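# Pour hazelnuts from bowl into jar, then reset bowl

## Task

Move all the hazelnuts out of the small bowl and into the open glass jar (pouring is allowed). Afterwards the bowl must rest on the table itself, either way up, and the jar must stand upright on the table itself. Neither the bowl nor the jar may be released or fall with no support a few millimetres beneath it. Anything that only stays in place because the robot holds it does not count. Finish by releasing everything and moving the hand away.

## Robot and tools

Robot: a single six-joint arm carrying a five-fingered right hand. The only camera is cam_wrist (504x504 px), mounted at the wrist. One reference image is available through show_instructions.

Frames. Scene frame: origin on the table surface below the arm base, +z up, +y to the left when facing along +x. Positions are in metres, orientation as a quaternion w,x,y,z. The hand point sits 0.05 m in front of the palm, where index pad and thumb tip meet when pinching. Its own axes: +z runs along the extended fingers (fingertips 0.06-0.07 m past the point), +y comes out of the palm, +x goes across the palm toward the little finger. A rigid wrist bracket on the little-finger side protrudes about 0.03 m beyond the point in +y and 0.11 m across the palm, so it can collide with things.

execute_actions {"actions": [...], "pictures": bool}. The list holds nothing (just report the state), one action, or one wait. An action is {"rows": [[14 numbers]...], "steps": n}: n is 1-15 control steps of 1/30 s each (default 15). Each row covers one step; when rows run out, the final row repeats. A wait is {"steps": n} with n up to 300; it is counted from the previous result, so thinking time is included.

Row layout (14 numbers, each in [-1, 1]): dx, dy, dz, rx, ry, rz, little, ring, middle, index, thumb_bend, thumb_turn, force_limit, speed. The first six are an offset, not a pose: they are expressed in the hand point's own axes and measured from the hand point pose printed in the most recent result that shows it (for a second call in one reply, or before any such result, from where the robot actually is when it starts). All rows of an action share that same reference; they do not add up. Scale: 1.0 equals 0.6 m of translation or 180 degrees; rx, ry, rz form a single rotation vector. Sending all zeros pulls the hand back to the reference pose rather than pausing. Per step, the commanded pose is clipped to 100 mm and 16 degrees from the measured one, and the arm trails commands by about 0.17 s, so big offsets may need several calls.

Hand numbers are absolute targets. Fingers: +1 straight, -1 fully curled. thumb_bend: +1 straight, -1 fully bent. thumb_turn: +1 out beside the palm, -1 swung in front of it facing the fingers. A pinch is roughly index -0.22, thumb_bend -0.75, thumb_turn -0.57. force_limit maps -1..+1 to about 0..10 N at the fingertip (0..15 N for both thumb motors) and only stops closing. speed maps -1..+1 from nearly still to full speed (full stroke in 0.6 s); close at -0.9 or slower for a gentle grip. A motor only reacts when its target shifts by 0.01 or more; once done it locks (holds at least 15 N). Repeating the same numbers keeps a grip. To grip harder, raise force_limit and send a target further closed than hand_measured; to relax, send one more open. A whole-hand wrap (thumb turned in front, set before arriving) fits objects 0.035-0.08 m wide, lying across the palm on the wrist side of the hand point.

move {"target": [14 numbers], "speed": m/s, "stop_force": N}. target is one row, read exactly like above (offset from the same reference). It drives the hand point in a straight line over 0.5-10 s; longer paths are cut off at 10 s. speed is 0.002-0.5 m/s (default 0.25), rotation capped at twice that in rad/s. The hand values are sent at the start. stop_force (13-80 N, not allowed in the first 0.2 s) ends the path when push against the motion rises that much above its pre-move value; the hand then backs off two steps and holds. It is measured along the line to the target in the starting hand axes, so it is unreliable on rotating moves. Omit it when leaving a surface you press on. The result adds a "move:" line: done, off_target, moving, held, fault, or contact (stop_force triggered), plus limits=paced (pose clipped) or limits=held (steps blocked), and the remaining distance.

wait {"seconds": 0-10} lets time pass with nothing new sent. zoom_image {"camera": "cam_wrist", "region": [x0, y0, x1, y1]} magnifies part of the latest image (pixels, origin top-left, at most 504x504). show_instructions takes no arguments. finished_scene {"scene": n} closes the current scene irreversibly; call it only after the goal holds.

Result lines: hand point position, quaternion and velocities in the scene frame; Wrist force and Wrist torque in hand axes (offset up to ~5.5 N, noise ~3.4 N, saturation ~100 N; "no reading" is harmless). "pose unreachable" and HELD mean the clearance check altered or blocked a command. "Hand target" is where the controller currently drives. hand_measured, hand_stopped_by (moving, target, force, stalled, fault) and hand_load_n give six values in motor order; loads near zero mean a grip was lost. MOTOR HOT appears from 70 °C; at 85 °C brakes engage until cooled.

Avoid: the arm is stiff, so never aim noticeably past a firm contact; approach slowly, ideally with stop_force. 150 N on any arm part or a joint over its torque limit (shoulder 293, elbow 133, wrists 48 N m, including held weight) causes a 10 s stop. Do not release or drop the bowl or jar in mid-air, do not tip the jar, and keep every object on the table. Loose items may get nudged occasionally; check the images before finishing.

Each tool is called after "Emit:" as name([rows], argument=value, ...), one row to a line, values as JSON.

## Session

Emit:
execute_actions(actions=[])

Emit:
show_instructions()

Scene clock: 0.00 s of 6000.00 s.
end_effector_position=(+0.6983, -0.3255, +0.2351) hand_measured=(+1.000, +1.000, +1.000, +1.000, +1.000, +1.000) hand_load_n=(+0.0, +0.0, +0.0, +0.0, +0.0, +0.0) hand_stopped_by=(target, target, target, target, target, target) hand_force_limit=0.00 hand_speed=-0.80 end_effector_quat_wxyz=(-0.374, -0.068, +0.910, +0.164) end_effector_velocity=(+0.001, -0.000, -0.000) end_effector_angular_velocity=(-0.002, -0.002, +0.001)
Joint positions: [-0.633 -0.528  0.983  1.926  1.811 -2.281]
Joint velocities: [ 0.001 -0.    -0.001 -0.002  0.001  0.   ]
Motor temperatures (°C, as the motors report them): [29 29 29 34 37 32]
Wrist force (N, on the end effector, along its own x y z axes, offset not removed): no reading
Wrist torque (N m, same axes, about the end effector's origin, offset not removed): no reading
Hand target: +0.698, -0.325, +0.235; -0.374, -0.068, +0.910, +0.164

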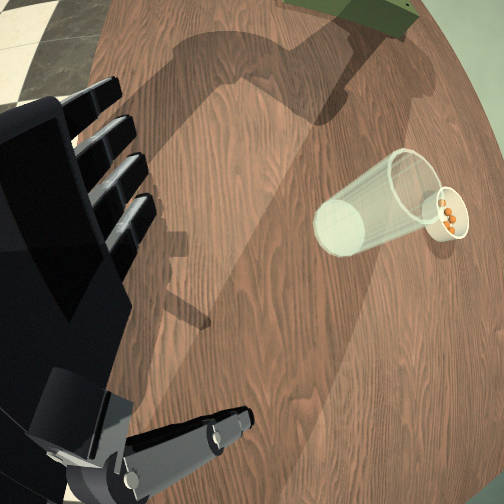

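Reference images for this scene: FIVE-FINGER HAND page 1.

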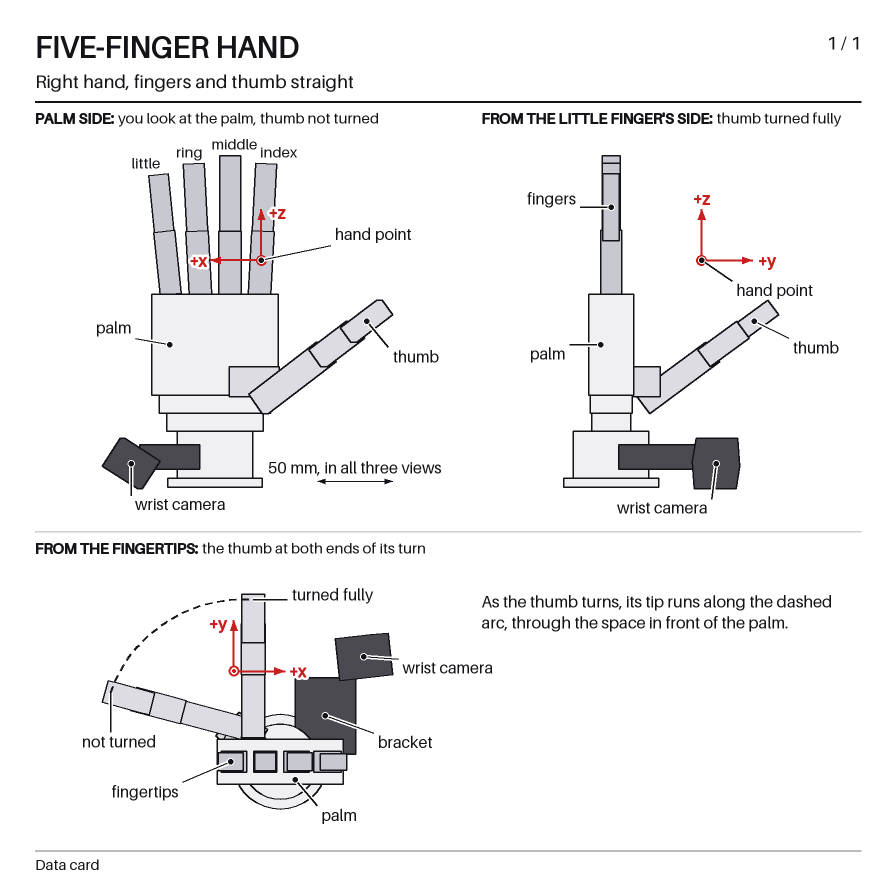

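Emit:
move(target=[0.053, 0.498, 0.226, 0.271, -0.105, -0.424, 1, 1, 1, 1, 1, 1, 0, 1], speed=0.35)

Emit:
move(target=[-0.175, 0.05, 0.283, 0.385, 0.385, -0.385, 1, 1, 1, 1, 1, 1, 0, 1], speed=0.35)

Scene clock: 95.87 s of 6000.00 s.
end_effector_position=(+0.5801, -0.0200, +0.2702) hand_measured=(+1.000, +1.000, +1.000, +1.000, +1.000, +1.000) hand_load_n=(+0.0, +0.0, +0.0, +0.0, +0.0, +0.0) hand_stopped_by=(target, target, target, target, target, target) hand_force_limit=0.00 hand_speed=1.00 end_effector_quat_wxyz=(+0.001, +0.707, -0.707, +0.000) end_effector_velocity=(-0.001, +0.002, +0.001) end_effector_angular_velocity=(+0.004, -0.006, +0.008)
Joint positions: [-0.321 -1.158  1.697  1.028  1.574 -3.494]
Joint velocities: [ 0.002 -0.004  0.004 -0.003 -0.006 -0.006]
Motor temperatures (°C, as the motors report them): [29 29 29 34 37 32]
Wrist force (N, on the end effector, along its own x y z axes, offset not removed): [1.0 3.3 -4.5]
Wrist torque (N m, same axes, about the end effector's origin, offset not removed): [0.86 -0.18 0.24]
Hand target: +0.580, -0.020, +0.270; +0.001, +0.708, -0.707, +0.000
Off the commanded pose: 0.000 m, 0 deg.
After step 120, 88.93 s passed at rest.
move: done

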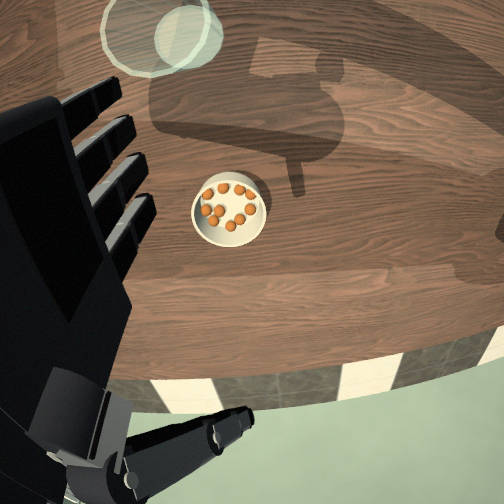

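Scene clock: 99.57 s of 6000.00 s.
end_effector_position=(+0.5498, +0.0847, +0.1008) hand_measured=(+1.000, +1.000, +1.000, +1.000, +1.000, +1.000) hand_load_n=(+0.0, +0.0, +0.0, +0.0, +0.0, +0.0) hand_stopped_by=(target, target, target, target, target, target) hand_force_limit=0.00 hand_speed=1.00 end_effector_quat_wxyz=(+0.001, +0.708, -0.000, +0.707) end_effector_velocity=(+0.000, -0.000, -0.001) end_effector_angular_velocity=(-0.003, -0.012, +0.007)
Joint positions: [-0.073 -1.12   2.693 -1.575  1.469 -4.716]
Joint velocities: [-0.007  0.015  0.004 -0.032 -0.014 -0.002]
Motor temperatures (°C, as the motors report them): [29 29 29 34 37 32]
Wrist force (N, on the end effector, along its own x y z axes, offset not removed): [3.1 -0.5 -3.8]
Wrist torque (N m, same axes, about the end effector's origin, offset not removed): [0.33 -0.56 0.34]
Hand target: +0.550, +0.085, +0.101; +0.001, +0.707, -0.000, +0.707
Off the commanded pose: 0.001 m, 0 deg.
move: done

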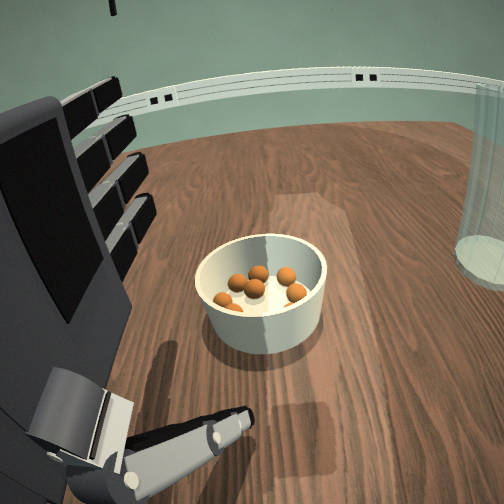

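Emit:
move(target=[-0.101, -0.1, -0.016, 0, 0, 0, 1, 1, 1, 1, 1, -1, 0, 1], speed=0.12)

Scene clock: 150.03 s of 6000.00 s.
end_effector_position=(+0.5402, +0.1443, +0.0405) hand_measured=(+1.000, +1.000, +1.000, +1.000, +1.000, -1.000) hand_load_n=(+0.0, +0.0, +0.0, +0.0, +0.0, +0.0) hand_stopped_by=(target, target, target, target, target, target) hand_force_limit=0.00 hand_speed=1.00 end_effector_quat_wxyz=(+0.001, +0.708, -0.000, +0.706) end_effector_velocity=(-0.001, +0.002, -0.002) end_effector_angular_velocity=(-0.001, +0.002, -0.001)
Joint positions: [ 0.139 -0.914  2.626 -1.714  1.681 -4.716]
Joint velocities: [ 0.007  0.006 -0.002 -0.002  0.008 -0.001]
Motor temperatures (°C, as the motors report them): [29 29 29 34 37 32]
Wrist force (N, on the end effector, along its own x y z axes, offset not removed): [0.1 1.0 -2.7]
Wrist torque (N m, same axes, about the end effector's origin, offset not removed): [0.49 -0.06 0.17]
Hand target: +0.540, +0.144, +0.040; +0.001, +0.708, -0.000, +0.707
Off the commanded pose: 0.001 m, 0 deg.
After step 90, 46.23 s passed at rest.
move: done

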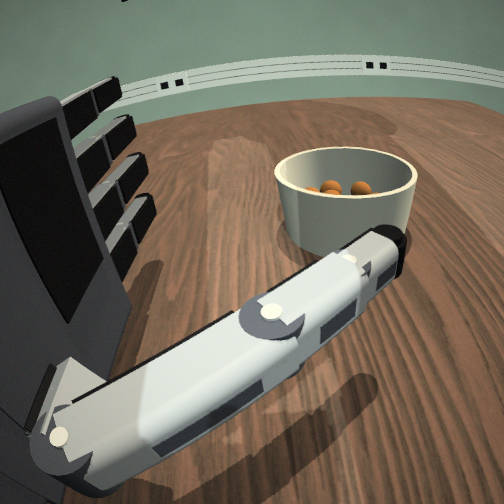

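Emit:
move(target=[-0.0167, 0, 0, 0, 0, 0, 1, 1, 1, 1, 1, -1, 0, 1], speed=0.03)

Emit:
move(target=[0, 0.09, 0.082, 0, 0, 0, 1, 1, 1, 1, 1, -1, 0, 1], speed=0.06)

Scene clock: 179.53 s of 6000.00 s.
end_effector_position=(+0.5402, +0.1443, +0.0308) hand_measured=(+1.000, +1.000, +1.000, +1.000, +1.000, -1.000) hand_load_n=(+0.0, +0.0, +0.0, +0.0, +0.0, +0.0) hand_stopped_by=(target, target, target, target, target, target) hand_force_limit=0.00 hand_speed=1.00 end_effector_quat_wxyz=(+0.001, +0.708, -0.000, +0.706) end_effector_velocity=(-0.001, +0.000, -0.003) end_effector_angular_velocity=(+0.001, +0.000, +0.000)
Joint positions: [ 0.139 -0.883  2.621 -1.741  1.681 -4.716]
Joint velocities: [ 0.     0.009 -0.001 -0.008  0.     0.001]
Motor temperatures (°C, as the motors report them): [29 29 29 34 37 32]
Wrist force (N, on the end effector, along its own x y z axes, offset not removed): [3.1 -0.3 -3.5]
Wrist torque (N m, same axes, about the end effector's origin, offset not removed): [0.35 -0.44 0.33]
Hand target: +0.540, +0.144, +0.031; +0.001, +0.708, -0.000, +0.706
Off the commanded pose: 0.000 m, 0 deg.
After step 90, 25.73 s passed at rest.
move: done

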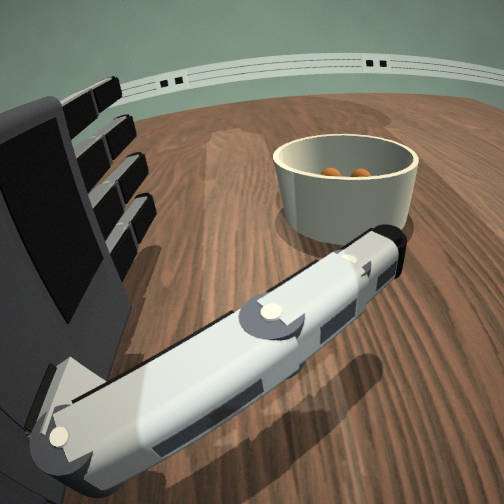

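Scene clock: 181.20 s of 6000.00 s.
end_effector_position=(+0.5892, +0.0906, +0.0308) hand_measured=(+1.000, +1.000, +1.000, +1.000, +1.000, -1.000) hand_load_n=(+0.0, +0.0, +0.0, +0.0, +0.0, +0.0) hand_stopped_by=(target, target, target, target, target, target) hand_force_limit=0.00 hand_speed=1.00 end_effector_quat_wxyz=(+0.001, +0.708, -0.000, +0.706) end_effector_velocity=(+0.002, -0.001, +0.000) end_effector_angular_velocity=(+0.001, -0.001, +0.001)
Joint positions: [-0.041 -0.892  2.593 -1.704  1.5   -4.716]
Joint velocities: [-0.005 -0.001 -0.002  0.001 -0.006  0.001]
Motor temperatures (°C, as the motors report them): [29 29 29 34 37 32]
Wrist force (N, on the end effector, along its own x y z axes, offset not removed): [-1.7 2.1 -2.6]
Wrist torque (N m, same axes, about the end effector's origin, offset not removed): [0.69 0.17 0.13]
Hand target: +0.589, +0.090, +0.031; +0.001, +0.708, -0.000, +0.706
Off the commanded pose: 0.000 m, 0 deg.
move: done

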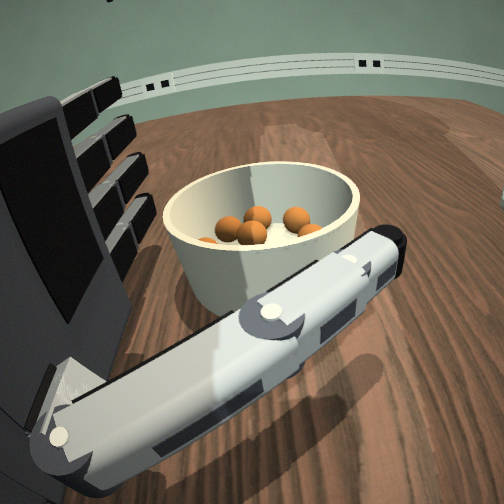

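Emit:
move(target=[0, 0.027, 0.017, 0, 0, 0, 1, 1, 1, 1, 1, -1, 0, 1], speed=0.025)

Emit:
execute_actions([
  {"rows": [[0,0,0,0,0,0,1,1,1,-1,-1,-1,0.4,-0.5]], "steps": 15},
], pictures=false)

Emit:
wait(seconds=1.2)

Scene clock: 192.03 s of 6000.00 s.
end_effector_position=(+0.5992, +0.0747, +0.0308) hand_measured=(+1.000, +1.000, +1.000, +1.000, +1.000, -1.000) hand_load_n=(+0.0, +0.0, +0.0, +0.0, +0.0, +0.0) hand_stopped_by=(target, target, target, target, target, target) hand_force_limit=0.00 hand_speed=1.00 end_effector_quat_wxyz=(+0.001, +0.708, -0.000, +0.706) end_effector_velocity=(+0.001, -0.003, +0.000) end_effector_angular_velocity=(-0.001, +0.000, -0.002)
Joint positions: [-0.089 -0.893  2.588 -1.697  1.453 -4.716]
Joint velocities: [-0.008 -0.     0.     0.    -0.006 -0.001]
Motor temperatures (°C, as the motors report them): [29 29 29 34 37 32]
Wrist force (N, on the end effector, along its own x y z axes, offset not removed): [0.9 0.5 -2.8]
Wrist torque (N m, same axes, about the end effector's origin, offset not removed): [0.43 -0.12 0.29]
Hand target: +0.599, +0.074, +0.031; +0.001, +0.708, -0.000, +0.706
Off the commanded pose: 0.000 m, 0 deg.
After step 90, 6.77 s passed at rest.
move: done

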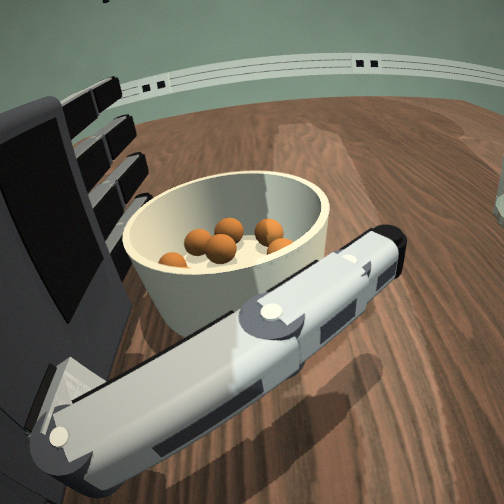

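Scene clock: 192.53 s of 6000.00 s.
end_effector_position=(+0.5992, +0.0747, +0.0308) hand_measured=(+1.000, +1.000, +1.000, +0.670, +0.792, -1.000) hand_load_n=(+0.0, +0.0, +0.0, +0.5, +0.0, +0.0) hand_stopped_by=(target, target, target, moving, moving, target) hand_force_limit=0.40 hand_speed=-0.50 end_effector_quat_wxyz=(+0.001, +0.708, -0.000, +0.706) end_effector_velocity=(-0.000, +0.001, -0.001) end_effector_angular_velocity=(+0.002, +0.001, +0.001)
Joint positions: [-0.089 -0.893  2.588 -1.697  1.453 -4.716]
Joint velocities: [ 0.     0.    -0.     0.002 -0.001  0.001]
Motor temperatures (°C, as the motors report them): [29 29 29 34 37 32]
Wrist force (N, on the end effector, along its own x y z axes, offset not removed): [0.9 -0.7 -3.3]
Wrist torque (N m, same axes, about the end effector's origin, offset not removed): [0.37 -0.29 0.22]
Hand target: +0.599, +0.075, +0.031; +0.001, +0.708, -0.000, +0.706
Off the commanded pose: 0.000 m, 0 deg.
Steps of this call (steps 1 to 15: all 15 steps of this action). Readings (end_effector_position | what the end effector reports):
1: (+0.5992, +0.0747, +0.0308) | hand_measured=(+1.000, +1.000, +1.000, +1.000, +1.000, -1.000) hand_load_n=(+0.0, +0.0, +0.0, +0.0, +0.0, +0.0) hand_stopped_by=(target, target, target, moving, moving, target) hand_force_limit=0.40 hand_speed=-0.50
2: (+0.5993, +0.0746, +0.0308) | hand_measured=(+1.000, +1.000, +1.000, +1.000, +1.000, -1.000) hand_load_n=(+0.0, +0.0, +0.0, +0.0, +0.0, +0.0) hand_stopped_by=(target, target, target, moving, moving, target) hand_force_limit=0.40 hand_speed=-0.50
4: (+0.5993, +0.0746, +0.0308) | hand_measured=(+1.000, +1.000, +1.000, +0.974, +0.984, -1.000) hand_load_n=(+0.0, +0.0, +0.0, +0.0, +0.0, +0.0) hand_stopped_by=(target, target, target, moving, moving, target) hand_force_limit=0.40 hand_speed=-0.50
8: (+0.5993, +0.0747, +0.0308) | hand_measured=(+1.000, +1.000, +1.000, +0.864, +0.914, -1.000) hand_load_n=(+0.0, +0.0, +0.0, +0.0, +0.0, +0.0) hand_stopped_by=(target, target, target, moving, moving, target) hand_force_limit=0.40 hand_speed=-0.50
15: the state above

Scene clock: 193.73 s of 6000.00 s.
end_effector_position=(+0.5992, +0.0747, +0.0308) hand_measured=(+1.000, +1.000, +1.000, +0.506, +0.688, -1.000) hand_load_n=(+0.0, +0.0, +0.0, +8.5, +11.0, +0.5) hand_stopped_by=(target, target, target, force, force, target) hand_force_limit=0.40 hand_speed=-0.50 end_effector_quat_wxyz=(+0.001, +0.708, -0.000, +0.706) end_effector_velocity=(+0.001, +0.000, +0.000) end_effector_angular_velocity=(+0.001, -0.001, +0.001)
Joint positions: [-0.089 -0.893  2.588 -1.697  1.453 -4.716]
Joint velocities: [ 0.    -0.    -0.001  0.    -0.001  0.001]
Motor temperatures (°C, as the motors report them): [29 29 29 34 37 32]
Wrist force (N, on the end effector, along its own x y z axes, offset not removed): [-1.5 1.2 -3.1]
Wrist torque (N m, same axes, about the end effector's origin, offset not removed): [0.52 -0.07 0.26]
Hand target: +0.599, +0.075, +0.031; +0.001, +0.708, -0.000, +0.706
Off the commanded pose: 0.000 m, 0 deg.
Steps of this call (steps 1 to 36: nothing new was sent). Readings (end_effector_position | what the end effector reports):
1: (+0.5992, +0.0747, +0.0308) | hand_measured=(+1.000, +1.000, +1.000, +0.642, +0.774, -1.000) hand_load_n=(+0.0, +0.0, +0.0, +0.5, +0.0, +0.0) hand_stopped_by=(target, target, target, moving, moving, target) hand_force_limit=0.40 hand_speed=-0.50
2: (+0.5992, +0.0747, +0.0308) | hand_measured=(+1.000, +1.000, +1.000, +0.614, +0.756, -1.000) hand_load_n=(+0.0, +0.0, +0.0, +0.5, +0.0, +0.0) hand_stopped_by=(target, target, target, moving, moving, target) hand_force_limit=0.40 hand_speed=-0.50
4: (+0.5992, +0.0747, +0.0308) | hand_measured=(+1.000, +1.000, +1.000, +0.558, +0.720, -1.000) hand_load_n=(+0.0, +0.0, +0.0, +0.5, +0.0, +0.0) hand_stopped_by=(target, target, target, moving, moving, target) hand_force_limit=0.40 hand_speed=-0.50
8: (+0.5992, +0.0747, +0.0308) | hand_measured=(+1.000, +1.000, +1.000, +0.506, +0.686, -1.000) hand_load_n=(+0.0, +0.0, +0.0, +8.5, +11.0, +0.0) hand_stopped_by=(target, target, target, force, force, target) hand_force_limit=0.40 hand_speed=-0.50
36: the state above

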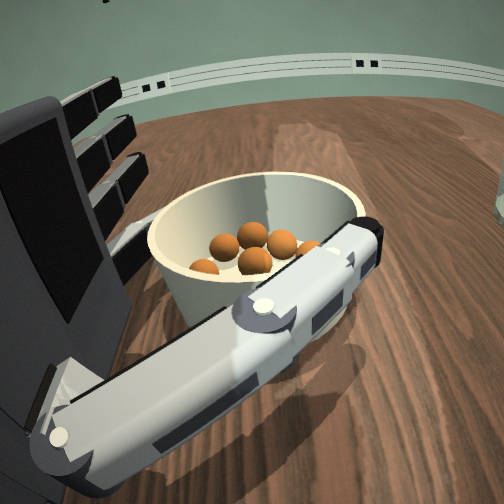

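Emit:
execute_actions([
  {"rows": [[0,0,0,0,0,0,1,1,1,1,1,-1,0.4,0.5]], "steps": 15},
], pictures=false)

Emit:
move(target=[0, 0.02, 0.013, 0, 0, 0, 1, 1, 1, 1, 1, -1, 0.4, 0.5], speed=0.025)

Scene clock: 224.23 s of 6000.00 s.
end_effector_position=(+0.5992, +0.0747, +0.0308) hand_measured=(+1.000, +1.000, +1.000, +1.000, +1.000, -1.000) hand_load_n=(+0.0, +0.0, +0.0, +0.0, +0.0, +0.0) hand_stopped_by=(target, target, target, target, target, target) hand_force_limit=0.40 hand_speed=0.50 end_effector_quat_wxyz=(+0.001, +0.708, -0.000, +0.706) end_effector_velocity=(-0.001, -0.000, -0.000) end_effector_angular_velocity=(+0.000, +0.002, -0.001)
Joint positions: [-0.089 -0.893  2.588 -1.697  1.453 -4.716]
Joint velocities: [-0.     0.     0.001  0.     0.001  0.   ]
Motor temperatures (°C, as the motors report them): [29 29 29 34 37 32]
Wrist force (N, on the end effector, along its own x y z axes, offset not removed): [-1.9 0.4 -6.0]
Wrist torque (N m, same axes, about the end effector's origin, offset not removed): [0.50 0.36 0.08]
Hand target: +0.599, +0.075, +0.031; +0.001, +0.708, -0.000, +0.706
Off the commanded pose: 0.000 m, 0 deg.
Steps of this call (steps 1 to 350: nothing new was sent; then 18.33 s passed at rest; steps 351 to 365: all 15 steps of this action). Readings (end_effector_position | what the end effector reports):
351: (+0.5992, +0.0747, +0.0308) | hand_measured=(+1.000, +1.000, +1.000, +0.506, +0.688, -1.000) hand_load_n=(+0.0, +0.0, +0.0, +8.5, +11.0, +0.0) hand_stopped_by=(target, target, target, moving, moving, target) hand_force_limit=0.40 hand_speed=0.50
352: (+0.5992, +0.0747, +0.0308) | hand_measured=(+1.000, +1.000, +1.000, +0.506, +0.688, -1.000) hand_load_n=(+0.0, +0.0, +0.0, +8.5, +11.0, +0.0) hand_stopped_by=(target, target, target, moving, moving, target) hand_force_limit=0.40 hand_speed=0.50
354: (+0.5992, +0.0747, +0.0308) | hand_measured=(+1.000, +1.000, +1.000, +0.580, +0.730, -1.000) hand_load_n=(+0.0, +0.0, +0.0, +0.5, +0.0, +0.0) hand_stopped_by=(target, target, target, moving, moving, target) hand_force_limit=0.40 hand_speed=0.50
358: (+0.5992, +0.0747, +0.0308) | hand_measured=(+1.000, +1.000, +1.000, +0.914, +0.940, -1.000) hand_load_n=(+0.0, +0.0, +0.0, +0.5, +0.0, +0.0) hand_stopped_by=(target, target, target, moving, moving, target) hand_force_limit=0.40 hand_speed=0.50
365: the state above

Scene clock: 225.37 s of 6000.00 s.
end_effector_position=(+0.6068, +0.0630, +0.0308) hand_measured=(+1.000, +1.000, +1.000, +1.000, +1.000, -1.000) hand_load_n=(+0.0, +0.0, +0.0, +0.0, +0.0, +0.0) hand_stopped_by=(target, target, target, target, target, target) hand_force_limit=0.40 hand_speed=0.50 end_effector_quat_wxyz=(+0.001, +0.708, -0.000, +0.706) end_effector_velocity=(+0.001, -0.002, +0.000) end_effector_angular_velocity=(-0.001, -0.000, -0.001)
Joint positions: [-0.122 -0.895  2.582 -1.69   1.419 -4.716]
Joint velocities: [-0.006 -0.    -0.001  0.001 -0.005 -0.001]
Motor temperatures (°C, as the motors report them): [29 29 29 34 37 32]
Wrist force (N, on the end effector, along its own x y z axes, offset not removed): [2.8 -1.4 -5.1]
Wrist torque (N m, same axes, about the end effector's origin, offset not removed): [0.37 -0.49 0.32]
Hand target: +0.607, +0.063, +0.031; +0.001, +0.708, -0.000, +0.706
Off the commanded pose: 0.000 m, 0 deg.
move: done

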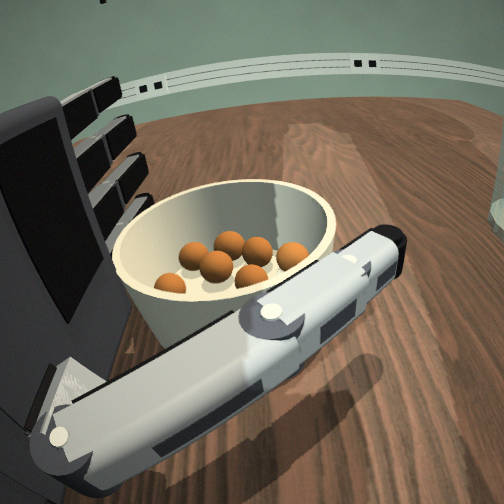

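Emit:
execute_actions([
  {"rows": [[0,0,0,0,0,0,1,1,1,-1,1,-1,0.4,-0.3],[0,0,0,0,0,0,1,1,1,-1,1,-1,0.4,-0.3],[0,0,0,0,0,0,1,1,1,-1,1,-1,0.4,-0.3],[0,0,0,0,0,0,1,1,1,-1,1,-1,0.4,-0.3],[0,0,0,0,0,0,1,1,1,-1,1,-1,0.4,-0.3],[0,0,0,0,0,0,1,1,1,-1,1,-1,0.4,-0.3],[0,0,0,0,0,0,1,1,1,-1,1,-1,0.4,-0.3],[0,0,0,0,0,0,1,1,1,-1,-1,-1,0.4,-0.5]], "steps": 15},
], pictures=false)

Emit:
wait(seconds=1.0)

Scene clock: 238.83 s of 6000.00 s.
end_effector_position=(+0.6069, +0.0629, +0.0308) hand_measured=(+1.000, +1.000, +1.000, +0.614, +0.914, -1.000) hand_load_n=(+0.0, +0.0, +0.0, +0.0, +0.0, +0.0) hand_stopped_by=(target, target, target, moving, moving, target) hand_force_limit=0.40 hand_speed=-0.50 end_effector_quat_wxyz=(+0.001, +0.708, -0.000, +0.707) end_effector_velocity=(+0.000, +0.001, -0.000) end_effector_angular_velocity=(+0.001, -0.000, +0.003)
Joint positions: [-0.122 -0.895  2.582 -1.69   1.419 -4.716]
Joint velocities: [ 0.001  0.    -0.     0.    -0.002  0.001]
Motor temperatures (°C, as the motors report them): [29 29 29 34 37 32]
Wrist force (N, on the end effector, along its own x y z axes, offset not removed): [1.5 0.4 -4.9]
Wrist torque (N m, same axes, about the end effector's origin, offset not removed): [0.60 -0.29 0.26]
Hand target: +0.607, +0.063, +0.031; +0.001, +0.708, -0.000, +0.706
Off the commanded pose: 0.000 m, 0 deg.
Steps of this call (steps 1 to 200: nothing new was sent; then 6.30 s passed at rest; steps 201 to 215: all 15 steps of this action). Readings (end_effector_position | what the end effector reports):
201: (+0.6070, +0.0627, +0.0308) | hand_measured=(+1.000, +1.000, +1.000, +1.000, +1.000, -1.000) hand_load_n=(+0.0, +0.0, +0.0, +0.0, +0.0, +0.0) hand_stopped_by=(target, target, target, moving, target, target) hand_force_limit=0.40 hand_speed=-0.30
202: (+0.6070, +0.0628, +0.0308) | hand_measured=(+1.000, +1.000, +1.000, +1.000, +1.000, -1.000) hand_load_n=(+0.0, +0.0, +0.0, +0.0, +0.0, +0.0) hand_stopped_by=(target, target, target, moving, target, target) hand_force_limit=0.40 hand_speed=-0.30
204: (+0.6070, +0.0628, +0.0308) | hand_measured=(+1.000, +1.000, +1.000, +0.964, +1.000, -1.000) hand_load_n=(+0.0, +0.0, +0.0, +0.0, +0.0, +0.0) hand_stopped_by=(target, target, target, moving, target, target) hand_force_limit=0.40 hand_speed=-0.30
208: (+0.6069, +0.0629, +0.0308) | hand_measured=(+1.000, +1.000, +1.000, +0.810, +1.000, -1.000) hand_load_n=(+0.0, +0.0, +0.0, +0.0, +0.0, +0.0) hand_stopped_by=(target, target, target, moving, moving, target) hand_force_limit=0.40 hand_speed=-0.50
215: the state above

Scene clock: 239.83 s of 6000.00 s.
end_effector_position=(+0.6069, +0.0630, +0.0308) hand_measured=(+1.000, +1.000, +1.000, +0.454, +0.830, -1.000) hand_load_n=(+0.0, +0.0, +0.0, +10.0, +11.5, +0.0) hand_stopped_by=(target, target, target, force, force, target) hand_force_limit=0.40 hand_speed=-0.50 end_effector_quat_wxyz=(+0.001, +0.708, -0.000, +0.706) end_effector_velocity=(-0.001, +0.000, -0.000) end_effector_angular_velocity=(-0.001, +0.001, -0.001)
Joint positions: [-0.122 -0.895  2.582 -1.69   1.419 -4.716]
Joint velocities: [ 0.001  0.     0.001 -0.001  0.001 -0.001]
Motor temperatures (°C, as the motors report them): [29 29 29 34 37 32]
Wrist force (N, on the end effector, along its own x y z axes, offset not removed): [1.4 1.4 -3.8]
Wrist torque (N m, same axes, about the end effector's origin, offset not removed): [0.57 -0.40 0.34]
Hand target: +0.607, +0.063, +0.031; +0.001, +0.708, -0.000, +0.706
Off the commanded pose: 0.000 m, 0 deg.
Steps of this call (steps 1 to 30: nothing new was sent). Readings (end_effector_position | what the end effector reports):
1: (+0.6069, +0.0629, +0.0308) | hand_measured=(+1.000, +1.000, +1.000, +0.586, +0.896, -1.000) hand_load_n=(+0.0, +0.0, +0.0, +0.0, +0.0, +0.0) hand_stopped_by=(target, target, target, moving, moving, target) hand_force_limit=0.40 hand_speed=-0.50
2: (+0.6069, +0.0629, +0.0308) | hand_measured=(+1.000, +1.000, +1.000, +0.558, +0.878, -1.000) hand_load_n=(+0.0, +0.0, +0.0, +0.0, +0.0, +0.0) hand_stopped_by=(target, target, target, moving, moving, target) hand_force_limit=0.40 hand_speed=-0.50
4: (+0.6069, +0.0630, +0.0308) | hand_measured=(+1.000, +1.000, +1.000, +0.502, +0.844, -1.000) hand_load_n=(+0.0, +0.0, +0.0, +1.5, +1.0, +0.0) hand_stopped_by=(target, target, target, moving, moving, target) hand_force_limit=0.40 hand_speed=-0.50
8: (+0.6069, +0.0630, +0.0308) | hand_measured=(+1.000, +1.000, +1.000, +0.454, +0.830, -1.000) hand_load_n=(+0.0, +0.0, +0.0, +10.0, +11.5, +0.0) hand_stopped_by=(target, target, target, force, force, target) hand_force_limit=0.40 hand_speed=-0.50
30: the state above

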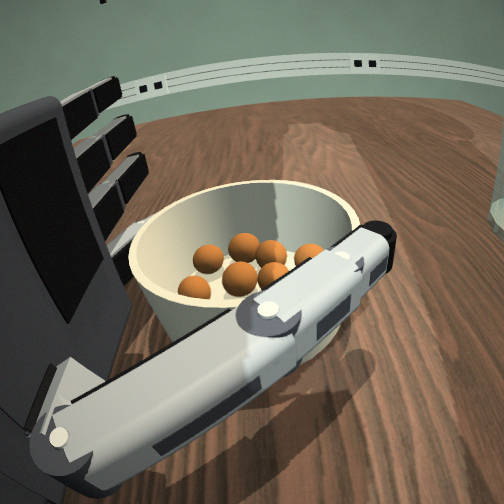

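Emit:
execute_actions([
  {"rows": [[0,0,0,0,0,0,1,1,1,-0.95,-0.95,-1,0.85,-0.9]], "steps": 15},
], pictures=false)

Emit:
move(target=[0.03, 0, 0, 0, 0, 0, 1, 1, 1, -0.95, -0.95, -1, 0.85, -0.9], speed=0.03)

Scene clock: 258.70 s of 6000.00 s.
end_effector_position=(+0.6068, +0.0630, +0.0308) hand_measured=(+1.000, +1.000, +1.000, +0.454, +0.814, -1.000) hand_load_n=(+0.0, +0.0, +0.0, +11.5, +13.0, +0.0) hand_stopped_by=(target, target, target, force, force, target) hand_force_limit=0.85 hand_speed=-0.90 end_effector_quat_wxyz=(+0.001, +0.708, -0.000, +0.706) end_effector_velocity=(-0.001, +0.001, -0.000) end_effector_angular_velocity=(+0.000, +0.001, +0.001)
Joint positions: [-0.122 -0.895  2.582 -1.69   1.419 -4.716]
Joint velocities: [ 0.002 -0.     0.001 -0.001  0.     0.   ]
Motor temperatures (°C, as the motors report them): [29 29 29 34 37 32]
Wrist force (N, on the end effector, along its own x y z axes, offset not removed): [1.7 -0.8 -1.2]
Wrist torque (N m, same axes, about the end effector's origin, offset not removed): [0.22 -0.40 0.36]
Hand target: +0.607, +0.063, +0.031; +0.001, +0.708, -0.000, +0.706
Off the commanded pose: 0.000 m, 0 deg.
Steps of this call (steps 1 to 110: nothing new was sent; then 14.70 s passed at rest; steps 111 to 125: all 15 steps of this action). Readings (end_effector_position | what the end effector reports):
111: (+0.6068, +0.0630, +0.0308) | hand_measured=(+1.000, +1.000, +1.000, +0.454, +0.830, -1.000) hand_load_n=(+0.0, +0.0, +0.0, +10.0, +11.5, +0.0) hand_stopped_by=(target, target, target, force, moving, target) hand_force_limit=0.85 hand_speed=-0.90
112: (+0.6068, +0.0630, +0.0308) | hand_measured=(+1.000, +1.000, +1.000, +0.454, +0.830, -1.000) hand_load_n=(+0.0, +0.0, +0.0, +10.0, +11.5, +0.0) hand_stopped_by=(target, target, target, force, moving, target) hand_force_limit=0.85 hand_speed=-0.90
114: (+0.6068, +0.0630, +0.0308) | hand_measured=(+1.000, +1.000, +1.000, +0.454, +0.830, -1.000) hand_load_n=(+0.0, +0.0, +0.0, +10.0, +11.5, +0.0) hand_stopped_by=(target, target, target, force, moving, target) hand_force_limit=0.85 hand_speed=-0.90
118: (+0.6068, +0.0630, +0.0308) | hand_measured=(+1.000, +1.000, +1.000, +0.454, +0.820, -1.000) hand_load_n=(+0.0, +0.0, +0.0, +10.5, +12.5, +0.0) hand_stopped_by=(target, target, target, force, moving, target) hand_force_limit=0.85 hand_speed=-0.90
125: the state above

Scene clock: 259.90 s of 6000.00 s.
end_effector_position=(+0.6069, +0.0630, +0.0485) hand_measured=(+1.000, +1.000, +1.000, +0.454, +0.814, -1.000) hand_load_n=(+0.0, +0.0, +0.0, +11.5, +13.0, +0.5) hand_stopped_by=(target, target, target, force, force, target) hand_force_limit=0.85 hand_speed=-0.90 end_effector_quat_wxyz=(+0.001, +0.708, -0.000, +0.706) end_effector_velocity=(-0.000, +0.001, +0.002) end_effector_angular_velocity=(-0.000, +0.001, +0.002)
Joint positions: [-0.122 -0.949  2.59  -1.643  1.419 -4.716]
Joint velocities: [-0.    -0.007  0.001  0.007 -0.002 -0.001]
Motor temperatures (°C, as the motors report them): [29 29 29 34 37 32]
Wrist force (N, on the end effector, along its own x y z axes, offset not removed): [-1.1 0.4 -4.9]
Wrist torque (N m, same axes, about the end effector's origin, offset not removed): [0.50 -0.18 0.35]
Hand target: +0.607, +0.063, +0.049; +0.001, +0.708, -0.000, +0.706
Off the commanded pose: 0.000 m, 0 deg.
move: done

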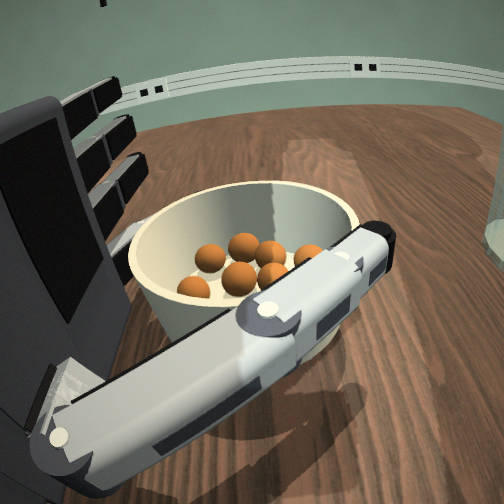

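Emit:
move(target=[0.3, 0.05, 0, 0, 0, 0, 1, 1, 1, -0.95, -0.95, -1, 0.85, -0.9], speed=0.2)

Emit:
move(target=[0.02, 0.165, -0.01, 0, 0, 0, 1, 1, 1, -0.95, -0.95, -1, 0.85, -0.9], speed=0.15)

Scene clock: 325.17 s of 6000.00 s.
end_effector_position=(+0.6071, +0.0332, +0.2277) hand_measured=(+1.000, +1.000, +1.000, +0.454, +0.814, -1.000) hand_load_n=(+0.0, +0.0, +0.0, +11.5, +13.0, +0.5) hand_stopped_by=(target, target, target, force, force, target) hand_force_limit=0.85 hand_speed=-0.90 end_effector_quat_wxyz=(+0.001, +0.708, -0.000, +0.707) end_effector_velocity=(+0.000, -0.000, +0.003) end_effector_angular_velocity=(-0.001, +0.003, +0.001)
Joint positions: [-0.215 -1.51   2.591 -1.084  1.327 -4.715]
Joint velocities: [-0.001 -0.008 -0.003  0.014 -0.002 -0.001]
Motor temperatures (°C, as the motors report them): [29 29 29 34 37 32]
Wrist force (N, on the end effector, along its own x y z axes, offset not removed): [0.2 -0.4 -4.8]
Wrist torque (N m, same axes, about the end effector's origin, offset not removed): [0.38 -0.23 0.31]
Hand target: +0.607, +0.033, +0.228; +0.001, +0.708, -0.000, +0.707
Off the commanded pose: 0.001 m, 0 deg.
After step 90, 60.73 s passed at rest.
move: done

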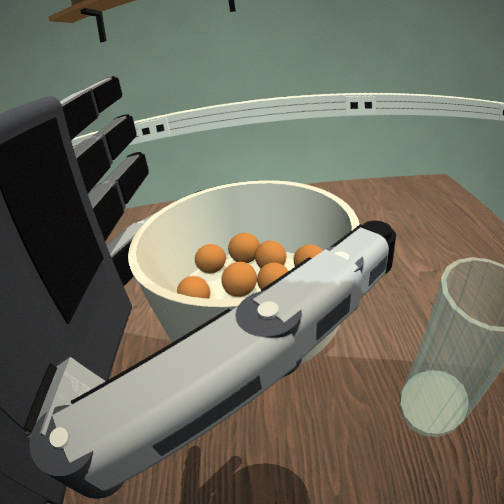

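Scene clock: 326.40 s of 6000.00 s.
end_effector_position=(+0.6012, -0.0652, +0.2397) hand_measured=(+1.000, +1.000, +1.000, +0.454, +0.814, -1.000) hand_load_n=(+0.0, +0.0, +0.0, +11.5, +13.0, +0.5) hand_stopped_by=(target, target, target, force, force, target) hand_force_limit=0.85 hand_speed=-0.90 end_effector_quat_wxyz=(+0.001, +0.708, -0.001, +0.707) end_effector_velocity=(-0.000, -0.002, +0.000) end_effector_angular_velocity=(+0.000, +0.000, +0.002)
Joint positions: [-0.53  -1.578  2.62  -1.044  1.012 -4.714]
Joint velocities: [-0.008 -0.001 -0.     0.001 -0.01   0.   ]
Motor temperatures (°C, as the motors report them): [29 29 29 34 37 32]
Wrist force (N, on the end effector, along its own x y z axes, offset not removed): [-0.3 -1.2 -4.3]
Wrist torque (N m, same axes, about the end effector's origin, offset not removed): [0.33 -0.49 0.20]
Hand target: +0.601, -0.066, +0.240; +0.001, +0.708, -0.001, +0.707
Off the commanded pose: 0.001 m, 0 deg.
move: done

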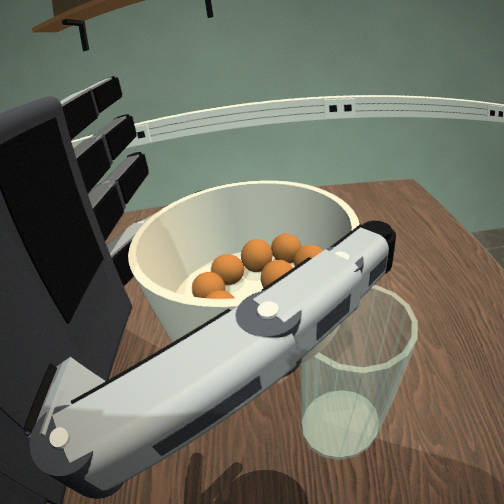

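Emit:
move(target=[0, 0, 0, 0, 0, 0.25, 1, 1, 1, -0.95, -0.95, -1, 0.85, -0.9], speed=0.15)

Scene clock: 364.47 s of 6000.00 s.
end_effector_position=(+0.6013, -0.0652, +0.2396) hand_measured=(+1.000, +1.000, +1.000, +0.454, +0.814, -1.000) hand_load_n=(+0.0, +0.0, +0.0, +11.0, +13.5, +0.0) hand_stopped_by=(target, target, target, force, force, target) hand_force_limit=0.85 hand_speed=-0.90 end_effector_quat_wxyz=(-0.269, +0.654, -0.271, +0.653) end_effector_velocity=(+0.001, -0.001, +0.001) end_effector_angular_velocity=(+0.012, -0.004, +0.001)
Joint positions: [-0.642 -1.662  2.589 -0.93   0.9   -3.93 ]
Joint velocities: [-0.003 -0.    -0.002 -0.003 -0.003  0.015]
Motor temperatures (°C, as the motors report them): [29 29 29 34 37 32]
Wrist force (N, on the end effector, along its own x y z axes, offset not removed): [-2.2 3.8 -4.8]
Wrist torque (N m, same axes, about the end effector's origin, offset not removed): [0.83 0.18 0.14]
Hand target: +0.601, -0.065, +0.240; -0.270, +0.653, -0.271, +0.653
Off the commanded pose: 0.000 m, 0 deg.
After step 120, 31.00 s passed at rest.
move: done

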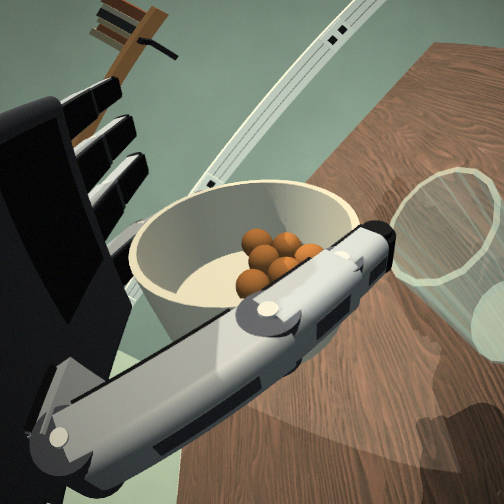

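Emit:
move(target=[0.025, 0.053, 0.078, 0, 0, 0.12, 1, 1, 1, -0.95, -0.95, -1, 0.85, -0.9], speed=0.08)

Scene clock: 403.03 s of 6000.00 s.
end_effector_position=(+0.6479, -0.0981, +0.2278) hand_measured=(+1.000, +1.000, +1.000, +0.454, +0.814, -1.000) hand_load_n=(+0.0, +0.0, +0.0, +10.5, +13.5, -0.5) hand_stopped_by=(target, target, target, force, force, target) hand_force_limit=0.85 hand_speed=-0.90 end_effector_quat_wxyz=(-0.386, +0.592, -0.388, +0.592) end_effector_velocity=(+0.003, -0.002, +0.000) end_effector_angular_velocity=(+0.014, -0.002, +0.000)
Joint positions: [-0.688 -1.533  2.49  -0.961  0.854 -3.554]
Joint velocities: [-0.002  0.005 -0.005 -0.003 -0.002  0.016]
Motor temperatures (°C, as the motors report them): [29 29 29 34 37 32]
Wrist force (N, on the end effector, along its own x y z axes, offset not removed): [1.0 1.8 -2.8]
Wrist torque (N m, same axes, about the end effector's origin, offset not removed): [0.39 -0.45 0.21]
Hand target: +0.648, -0.098, +0.228; -0.387, +0.591, -0.389, +0.591
Off the commanded pose: 0.000 m, 0 deg.
After step 90, 32.87 s passed at rest.
move: done

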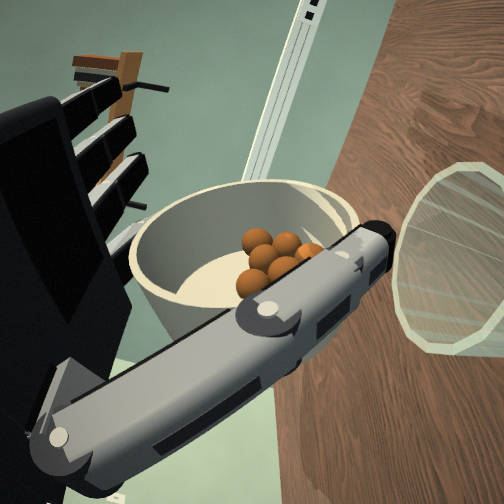

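Emit:
move(target=[0, 0, 0, 0, 0, 0.075, 1, 1, 1, -0.95, -0.95, -1, 0.85, -0.9], speed=0.04)

Scene clock: 440.33 s of 6000.00 s.
end_effector_position=(+0.6479, -0.0981, +0.2279) hand_measured=(+1.000, +1.000, +1.000, +0.454, +0.814, -1.000) hand_load_n=(+0.0, +0.0, +0.0, +10.5, +13.5, -1.0) hand_stopped_by=(target, target, target, force, force, target) hand_force_limit=0.85 hand_speed=-0.90 end_effector_quat_wxyz=(-0.453, +0.542, -0.455, +0.543) end_effector_velocity=(+0.000, +0.000, +0.000) end_effector_angular_velocity=(+0.014, -0.001, +0.001)
Joint positions: [-0.72  -1.519  2.484 -0.968  0.822 -3.32 ]
Joint velocities: [-0.001  0.001 -0.    -0.002 -0.003  0.014]
Motor temperatures (°C, as the motors report them): [29 29 29 34 37 32]
Wrist force (N, on the end effector, along its own x y z axes, offset not removed): [-0.8 2.9 -3.4]
Wrist torque (N m, same axes, about the end effector's origin, offset not removed): [0.54 0.01 0.15]
Hand target: +0.648, -0.098, +0.228; -0.453, +0.542, -0.455, +0.542
Off the commanded pose: 0.000 m, 0 deg.
After step 90, 31.10 s passed at rest.
move: done

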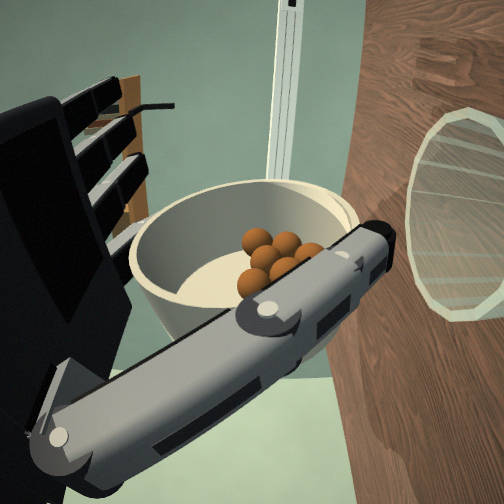

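Emit:
move(target=[0, 0.01, 0, 0, 0, 0.06, 1, 1, 1, -0.95, -0.95, -1, 0.85, -0.9], speed=0.03)

Scene clock: 452.63 s of 6000.00 s.
end_effector_position=(+0.6480, -0.0991, +0.2220) hand_measured=(+1.000, +1.000, +1.000, +0.454, +0.814, -1.000) hand_load_n=(+0.0, +0.0, +0.0, +10.5, +13.5, -1.0) hand_stopped_by=(target, target, target, force, force, target) hand_force_limit=0.85 hand_speed=-0.90 end_effector_quat_wxyz=(+0.501, -0.498, +0.503, -0.498) end_effector_velocity=(+0.001, -0.001, +0.000) end_effector_angular_velocity=(+0.012, -0.002, +0.001)
Joint positions: [-0.746 -1.489  2.484 -0.998  0.797 -3.133]
Joint velocities: [-0.002  0.002 -0.001 -0.005 -0.003  0.014]
Motor temperatures (°C, as the motors report them): [29 29 29 34 37 32]
Wrist force (N, on the end effector, along its own x y z axes, offset not removed): [1.6 3.2 -2.0]
Wrist torque (N m, same axes, about the end effector's origin, offset not removed): [0.51 -0.43 0.20]
Hand target: +0.648, -0.099, +0.222; +0.502, -0.497, +0.504, -0.498
Off the commanded pose: 0.000 m, 0 deg.
After step 90, 5.97 s passed at rest.
move: done

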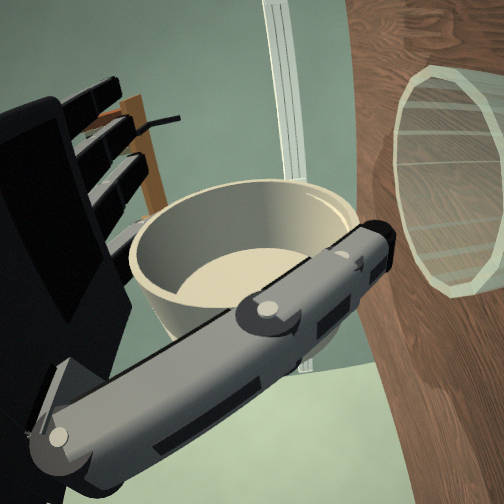

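Emit:
move(target=[0.017, 0, 0, 0, 0, 0.08, 1, 1, 1, -0.95, -0.95, -1, 0.85, -0.9], speed=0.06)

Scene clock: 463.27 s of 6000.00 s.
end_effector_position=(+0.6480, -0.1092, +0.2220) hand_measured=(+1.000, +1.000, +1.000, +0.454, +0.814, -1.000) hand_load_n=(+0.0, +0.0, +0.0, +10.5, +13.5, -1.0) hand_stopped_by=(target, target, target, force, force, target) hand_force_limit=0.85 hand_speed=-0.90 end_effector_quat_wxyz=(+0.559, -0.431, +0.561, -0.432) end_effector_velocity=(-0.000, -0.000, -0.000) end_effector_angular_velocity=(+0.015, -0.000, -0.000)
Joint positions: [-0.791 -1.455  2.474 -1.022  0.751 -2.883]
Joint velocities: [-0.002  0.002  0.    -0.003 -0.002  0.015]
Motor temperatures (°C, as the motors report them): [29 29 29 34 37 32]
Wrist force (N, on the end effector, along its own x y z axes, offset not removed): [1.3 3.3 -3.1]
Wrist torque (N m, same axes, about the end effector's origin, offset not removed): [0.63 -0.26 0.29]
Hand target: +0.648, -0.109, +0.222; +0.560, -0.431, +0.562, -0.431
Off the commanded pose: 0.000 m, 0 deg.
After step 110, 4.57 s passed at rest.
move: done

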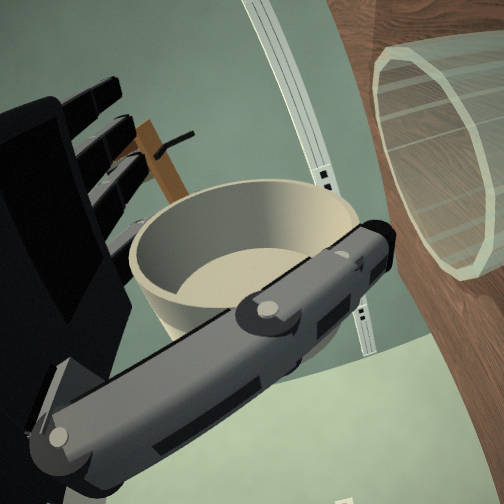

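Emit:
move(target=[-0.081, -0.018, -0.078, 0, 0, -0.583, 1, 1, 1, -0.95, -0.95, -1, 0.85, -0.9], speed=0.3)

Scene clock: 475.00 s of 6000.00 s.
end_effector_position=(+0.6010, -0.0652, +0.2448) hand_measured=(+1.000, +1.000, +1.000, +0.454, +0.814, -1.000) hand_load_n=(+0.0, +0.0, +0.0, +11.0, +13.0, +0.5) hand_stopped_by=(target, target, target, force, force, target) hand_force_limit=0.85 hand_speed=-0.90 end_effector_quat_wxyz=(+0.001, +0.708, -0.001, +0.707) end_effector_velocity=(+0.000, +0.001, +0.000) end_effector_angular_velocity=(-0.014, +0.001, -0.000)
Joint positions: [-0.53  -1.593  2.616 -1.026  1.012 -4.715]
Joint velocities: [ 0.004  0.001 -0.    -0.001  0.004 -0.014]
Motor temperatures (°C, as the motors report them): [29 29 29 34 37 32]
Wrist force (N, on the end effector, along its own x y z axes, offset not removed): [0.3 -0.4 -3.4]
Wrist torque (N m, same axes, about the end effector's origin, offset not removed): [0.44 -0.32 0.23]
Hand target: +0.601, -0.065, +0.245; +0.002, +0.708, -0.000, +0.706
Off the commanded pose: 0.000 m, 0 deg.
After step 90, 5.10 s passed at rest.
move: done

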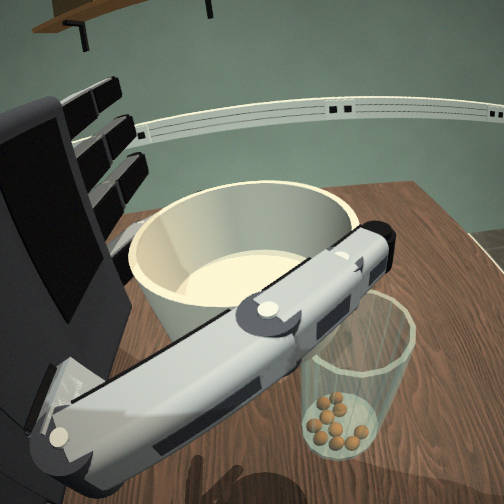

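Emit:
zoom_image(camera="cam_wrist", region=[280, 370, 420, 480])

Region (280, 370, 420, 480) of cam_wrist's 504x504 image, scaled by 3.600, with more detail than that image has; it fills the top 396 rows of this view, and the rest is white.

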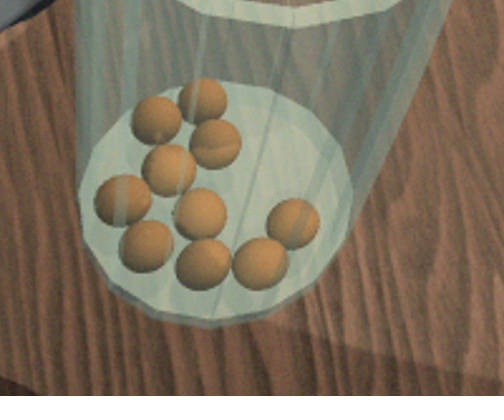

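Emit:
move(target=[-0.3217, -0.2133, 0.01, 0, 0, 0, 1, 1, 1, -0.95, -0.95, -1, 0.85, -0.9], speed=0.25)

Emit:
move(target=[-0.028, 0, 0, 0, 0, 0, 1, 1, 1, -0.95, -0.95, -1, 0.85, -0.9], speed=0.015)

Scene clock: 495.27 s of 6000.00 s.
end_effector_position=(+0.6066, +0.0622, +0.0524) hand_measured=(+1.000, +1.000, +1.000, +0.454, +0.814, -1.000) hand_load_n=(+0.0, +0.0, +0.0, +11.5, +13.0, +0.5) hand_stopped_by=(target, target, target, force, force, target) hand_force_limit=0.85 hand_speed=-0.90 end_effector_quat_wxyz=(+0.001, +0.708, -0.000, +0.706) end_effector_velocity=(+0.001, +0.001, -0.002) end_effector_angular_velocity=(-0.002, -0.003, -0.003)
Joint positions: [-0.125 -0.962  2.593 -1.633  1.417 -4.716]
Joint velocities: [ 0.005  0.008 -0.003 -0.008  0.007 -0.001]
Motor temperatures (°C, as the motors report them): [29 29 29 34 37 32]
Wrist force (N, on the end effector, along its own x y z axes, offset not removed): [-1.2 0.0 -4.0]
Wrist torque (N m, same axes, about the end effector's origin, offset not removed): [0.51 -0.07 0.21]
Hand target: +0.607, +0.062, +0.052; +0.001, +0.708, -0.000, +0.706
Off the commanded pose: 0.001 m, 0 deg.
After step 90, 15.67 s passed at rest.
move: done

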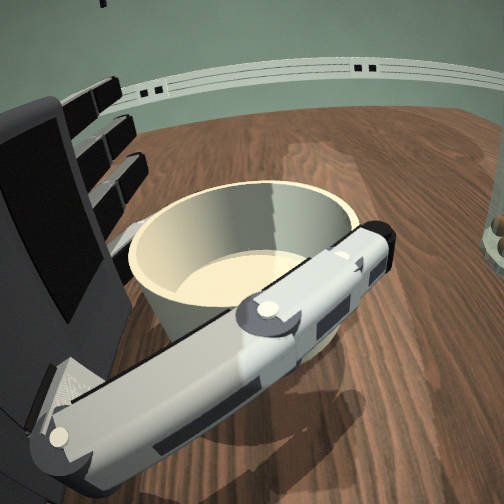

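Scene clock: 496.63 s of 6000.00 s.
end_effector_position=(+0.6066, +0.0622, +0.0360) hand_measured=(+1.000, +1.000, +1.000, +0.454, +0.814, -1.000) hand_load_n=(+0.0, +0.0, +0.0, +11.5, +13.0, +0.5) hand_stopped_by=(target, target, target, force, force, target) hand_force_limit=0.85 hand_speed=-0.90 end_effector_quat_wxyz=(+0.001, +0.708, -0.000, +0.706) end_effector_velocity=(+0.000, +0.000, -0.003) end_effector_angular_velocity=(+0.001, -0.001, +0.000)
Joint positions: [-0.125 -0.911  2.586 -1.677  1.417 -4.716]
Joint velocities: [ 0.     0.008 -0.002 -0.007 -0.     0.001]
Motor temperatures (°C, as the motors report them): [29 29 29 34 37 32]
Wrist force (N, on the end effector, along its own x y z axes, offset not removed): [-0.4 3.9 -4.3]
Wrist torque (N m, same axes, about the end effector's origin, offset not removed): [0.98 -0.33 0.32]
Hand target: +0.607, +0.062, +0.036; +0.001, +0.708, -0.000, +0.706
Off the commanded pose: 0.000 m, 0 deg.
move: done

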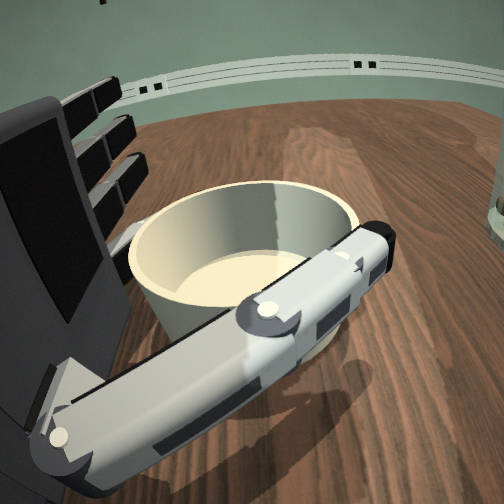

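Emit:
move(target=[-0.0092, 0, 0, 0, 0, 0, 1, 1, 1, -0.95, -0.95, -1, 0.85, -0.9], speed=0.006)

Scene clock: 504.00 s of 6000.00 s.
end_effector_position=(+0.6066, +0.0622, +0.0306) hand_measured=(+1.000, +1.000, +1.000, +0.454, +0.814, -1.000) hand_load_n=(+0.0, +0.0, +0.0, +11.0, +13.0, +0.0) hand_stopped_by=(target, target, target, force, force, target) hand_force_limit=0.85 hand_speed=-0.90 end_effector_quat_wxyz=(+0.001, +0.708, -0.000, +0.706) end_effector_velocity=(+0.001, +0.000, -0.001) end_effector_angular_velocity=(+0.000, -0.001, +0.001)
Joint positions: [-0.125 -0.894  2.583 -1.691  1.417 -4.716]
Joint velocities: [-0.     0.004 -0.002 -0.003 -0.001  0.001]
Motor temperatures (°C, as the motors report them): [29 29 29 34 37 32]
Wrist force (N, on the end effector, along its own x y z axes, offset not removed): [2.8 -1.6 -4.3]
Wrist torque (N m, same axes, about the end effector's origin, offset not removed): [0.19 0.00 0.29]
Hand target: +0.607, +0.062, +0.030; +0.001, +0.708, -0.000, +0.706
Off the commanded pose: 0.000 m, 0 deg.
After step 90, 3.27 s passed at rest.
move: done

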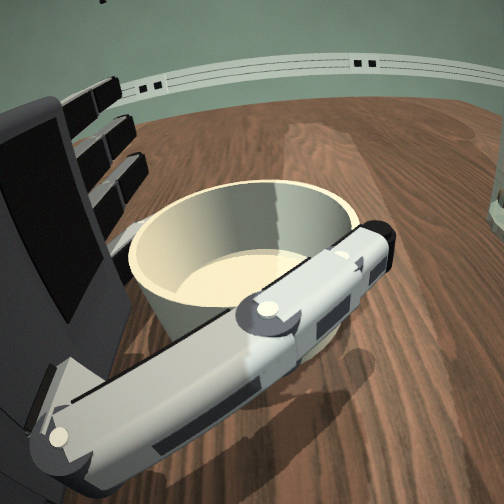

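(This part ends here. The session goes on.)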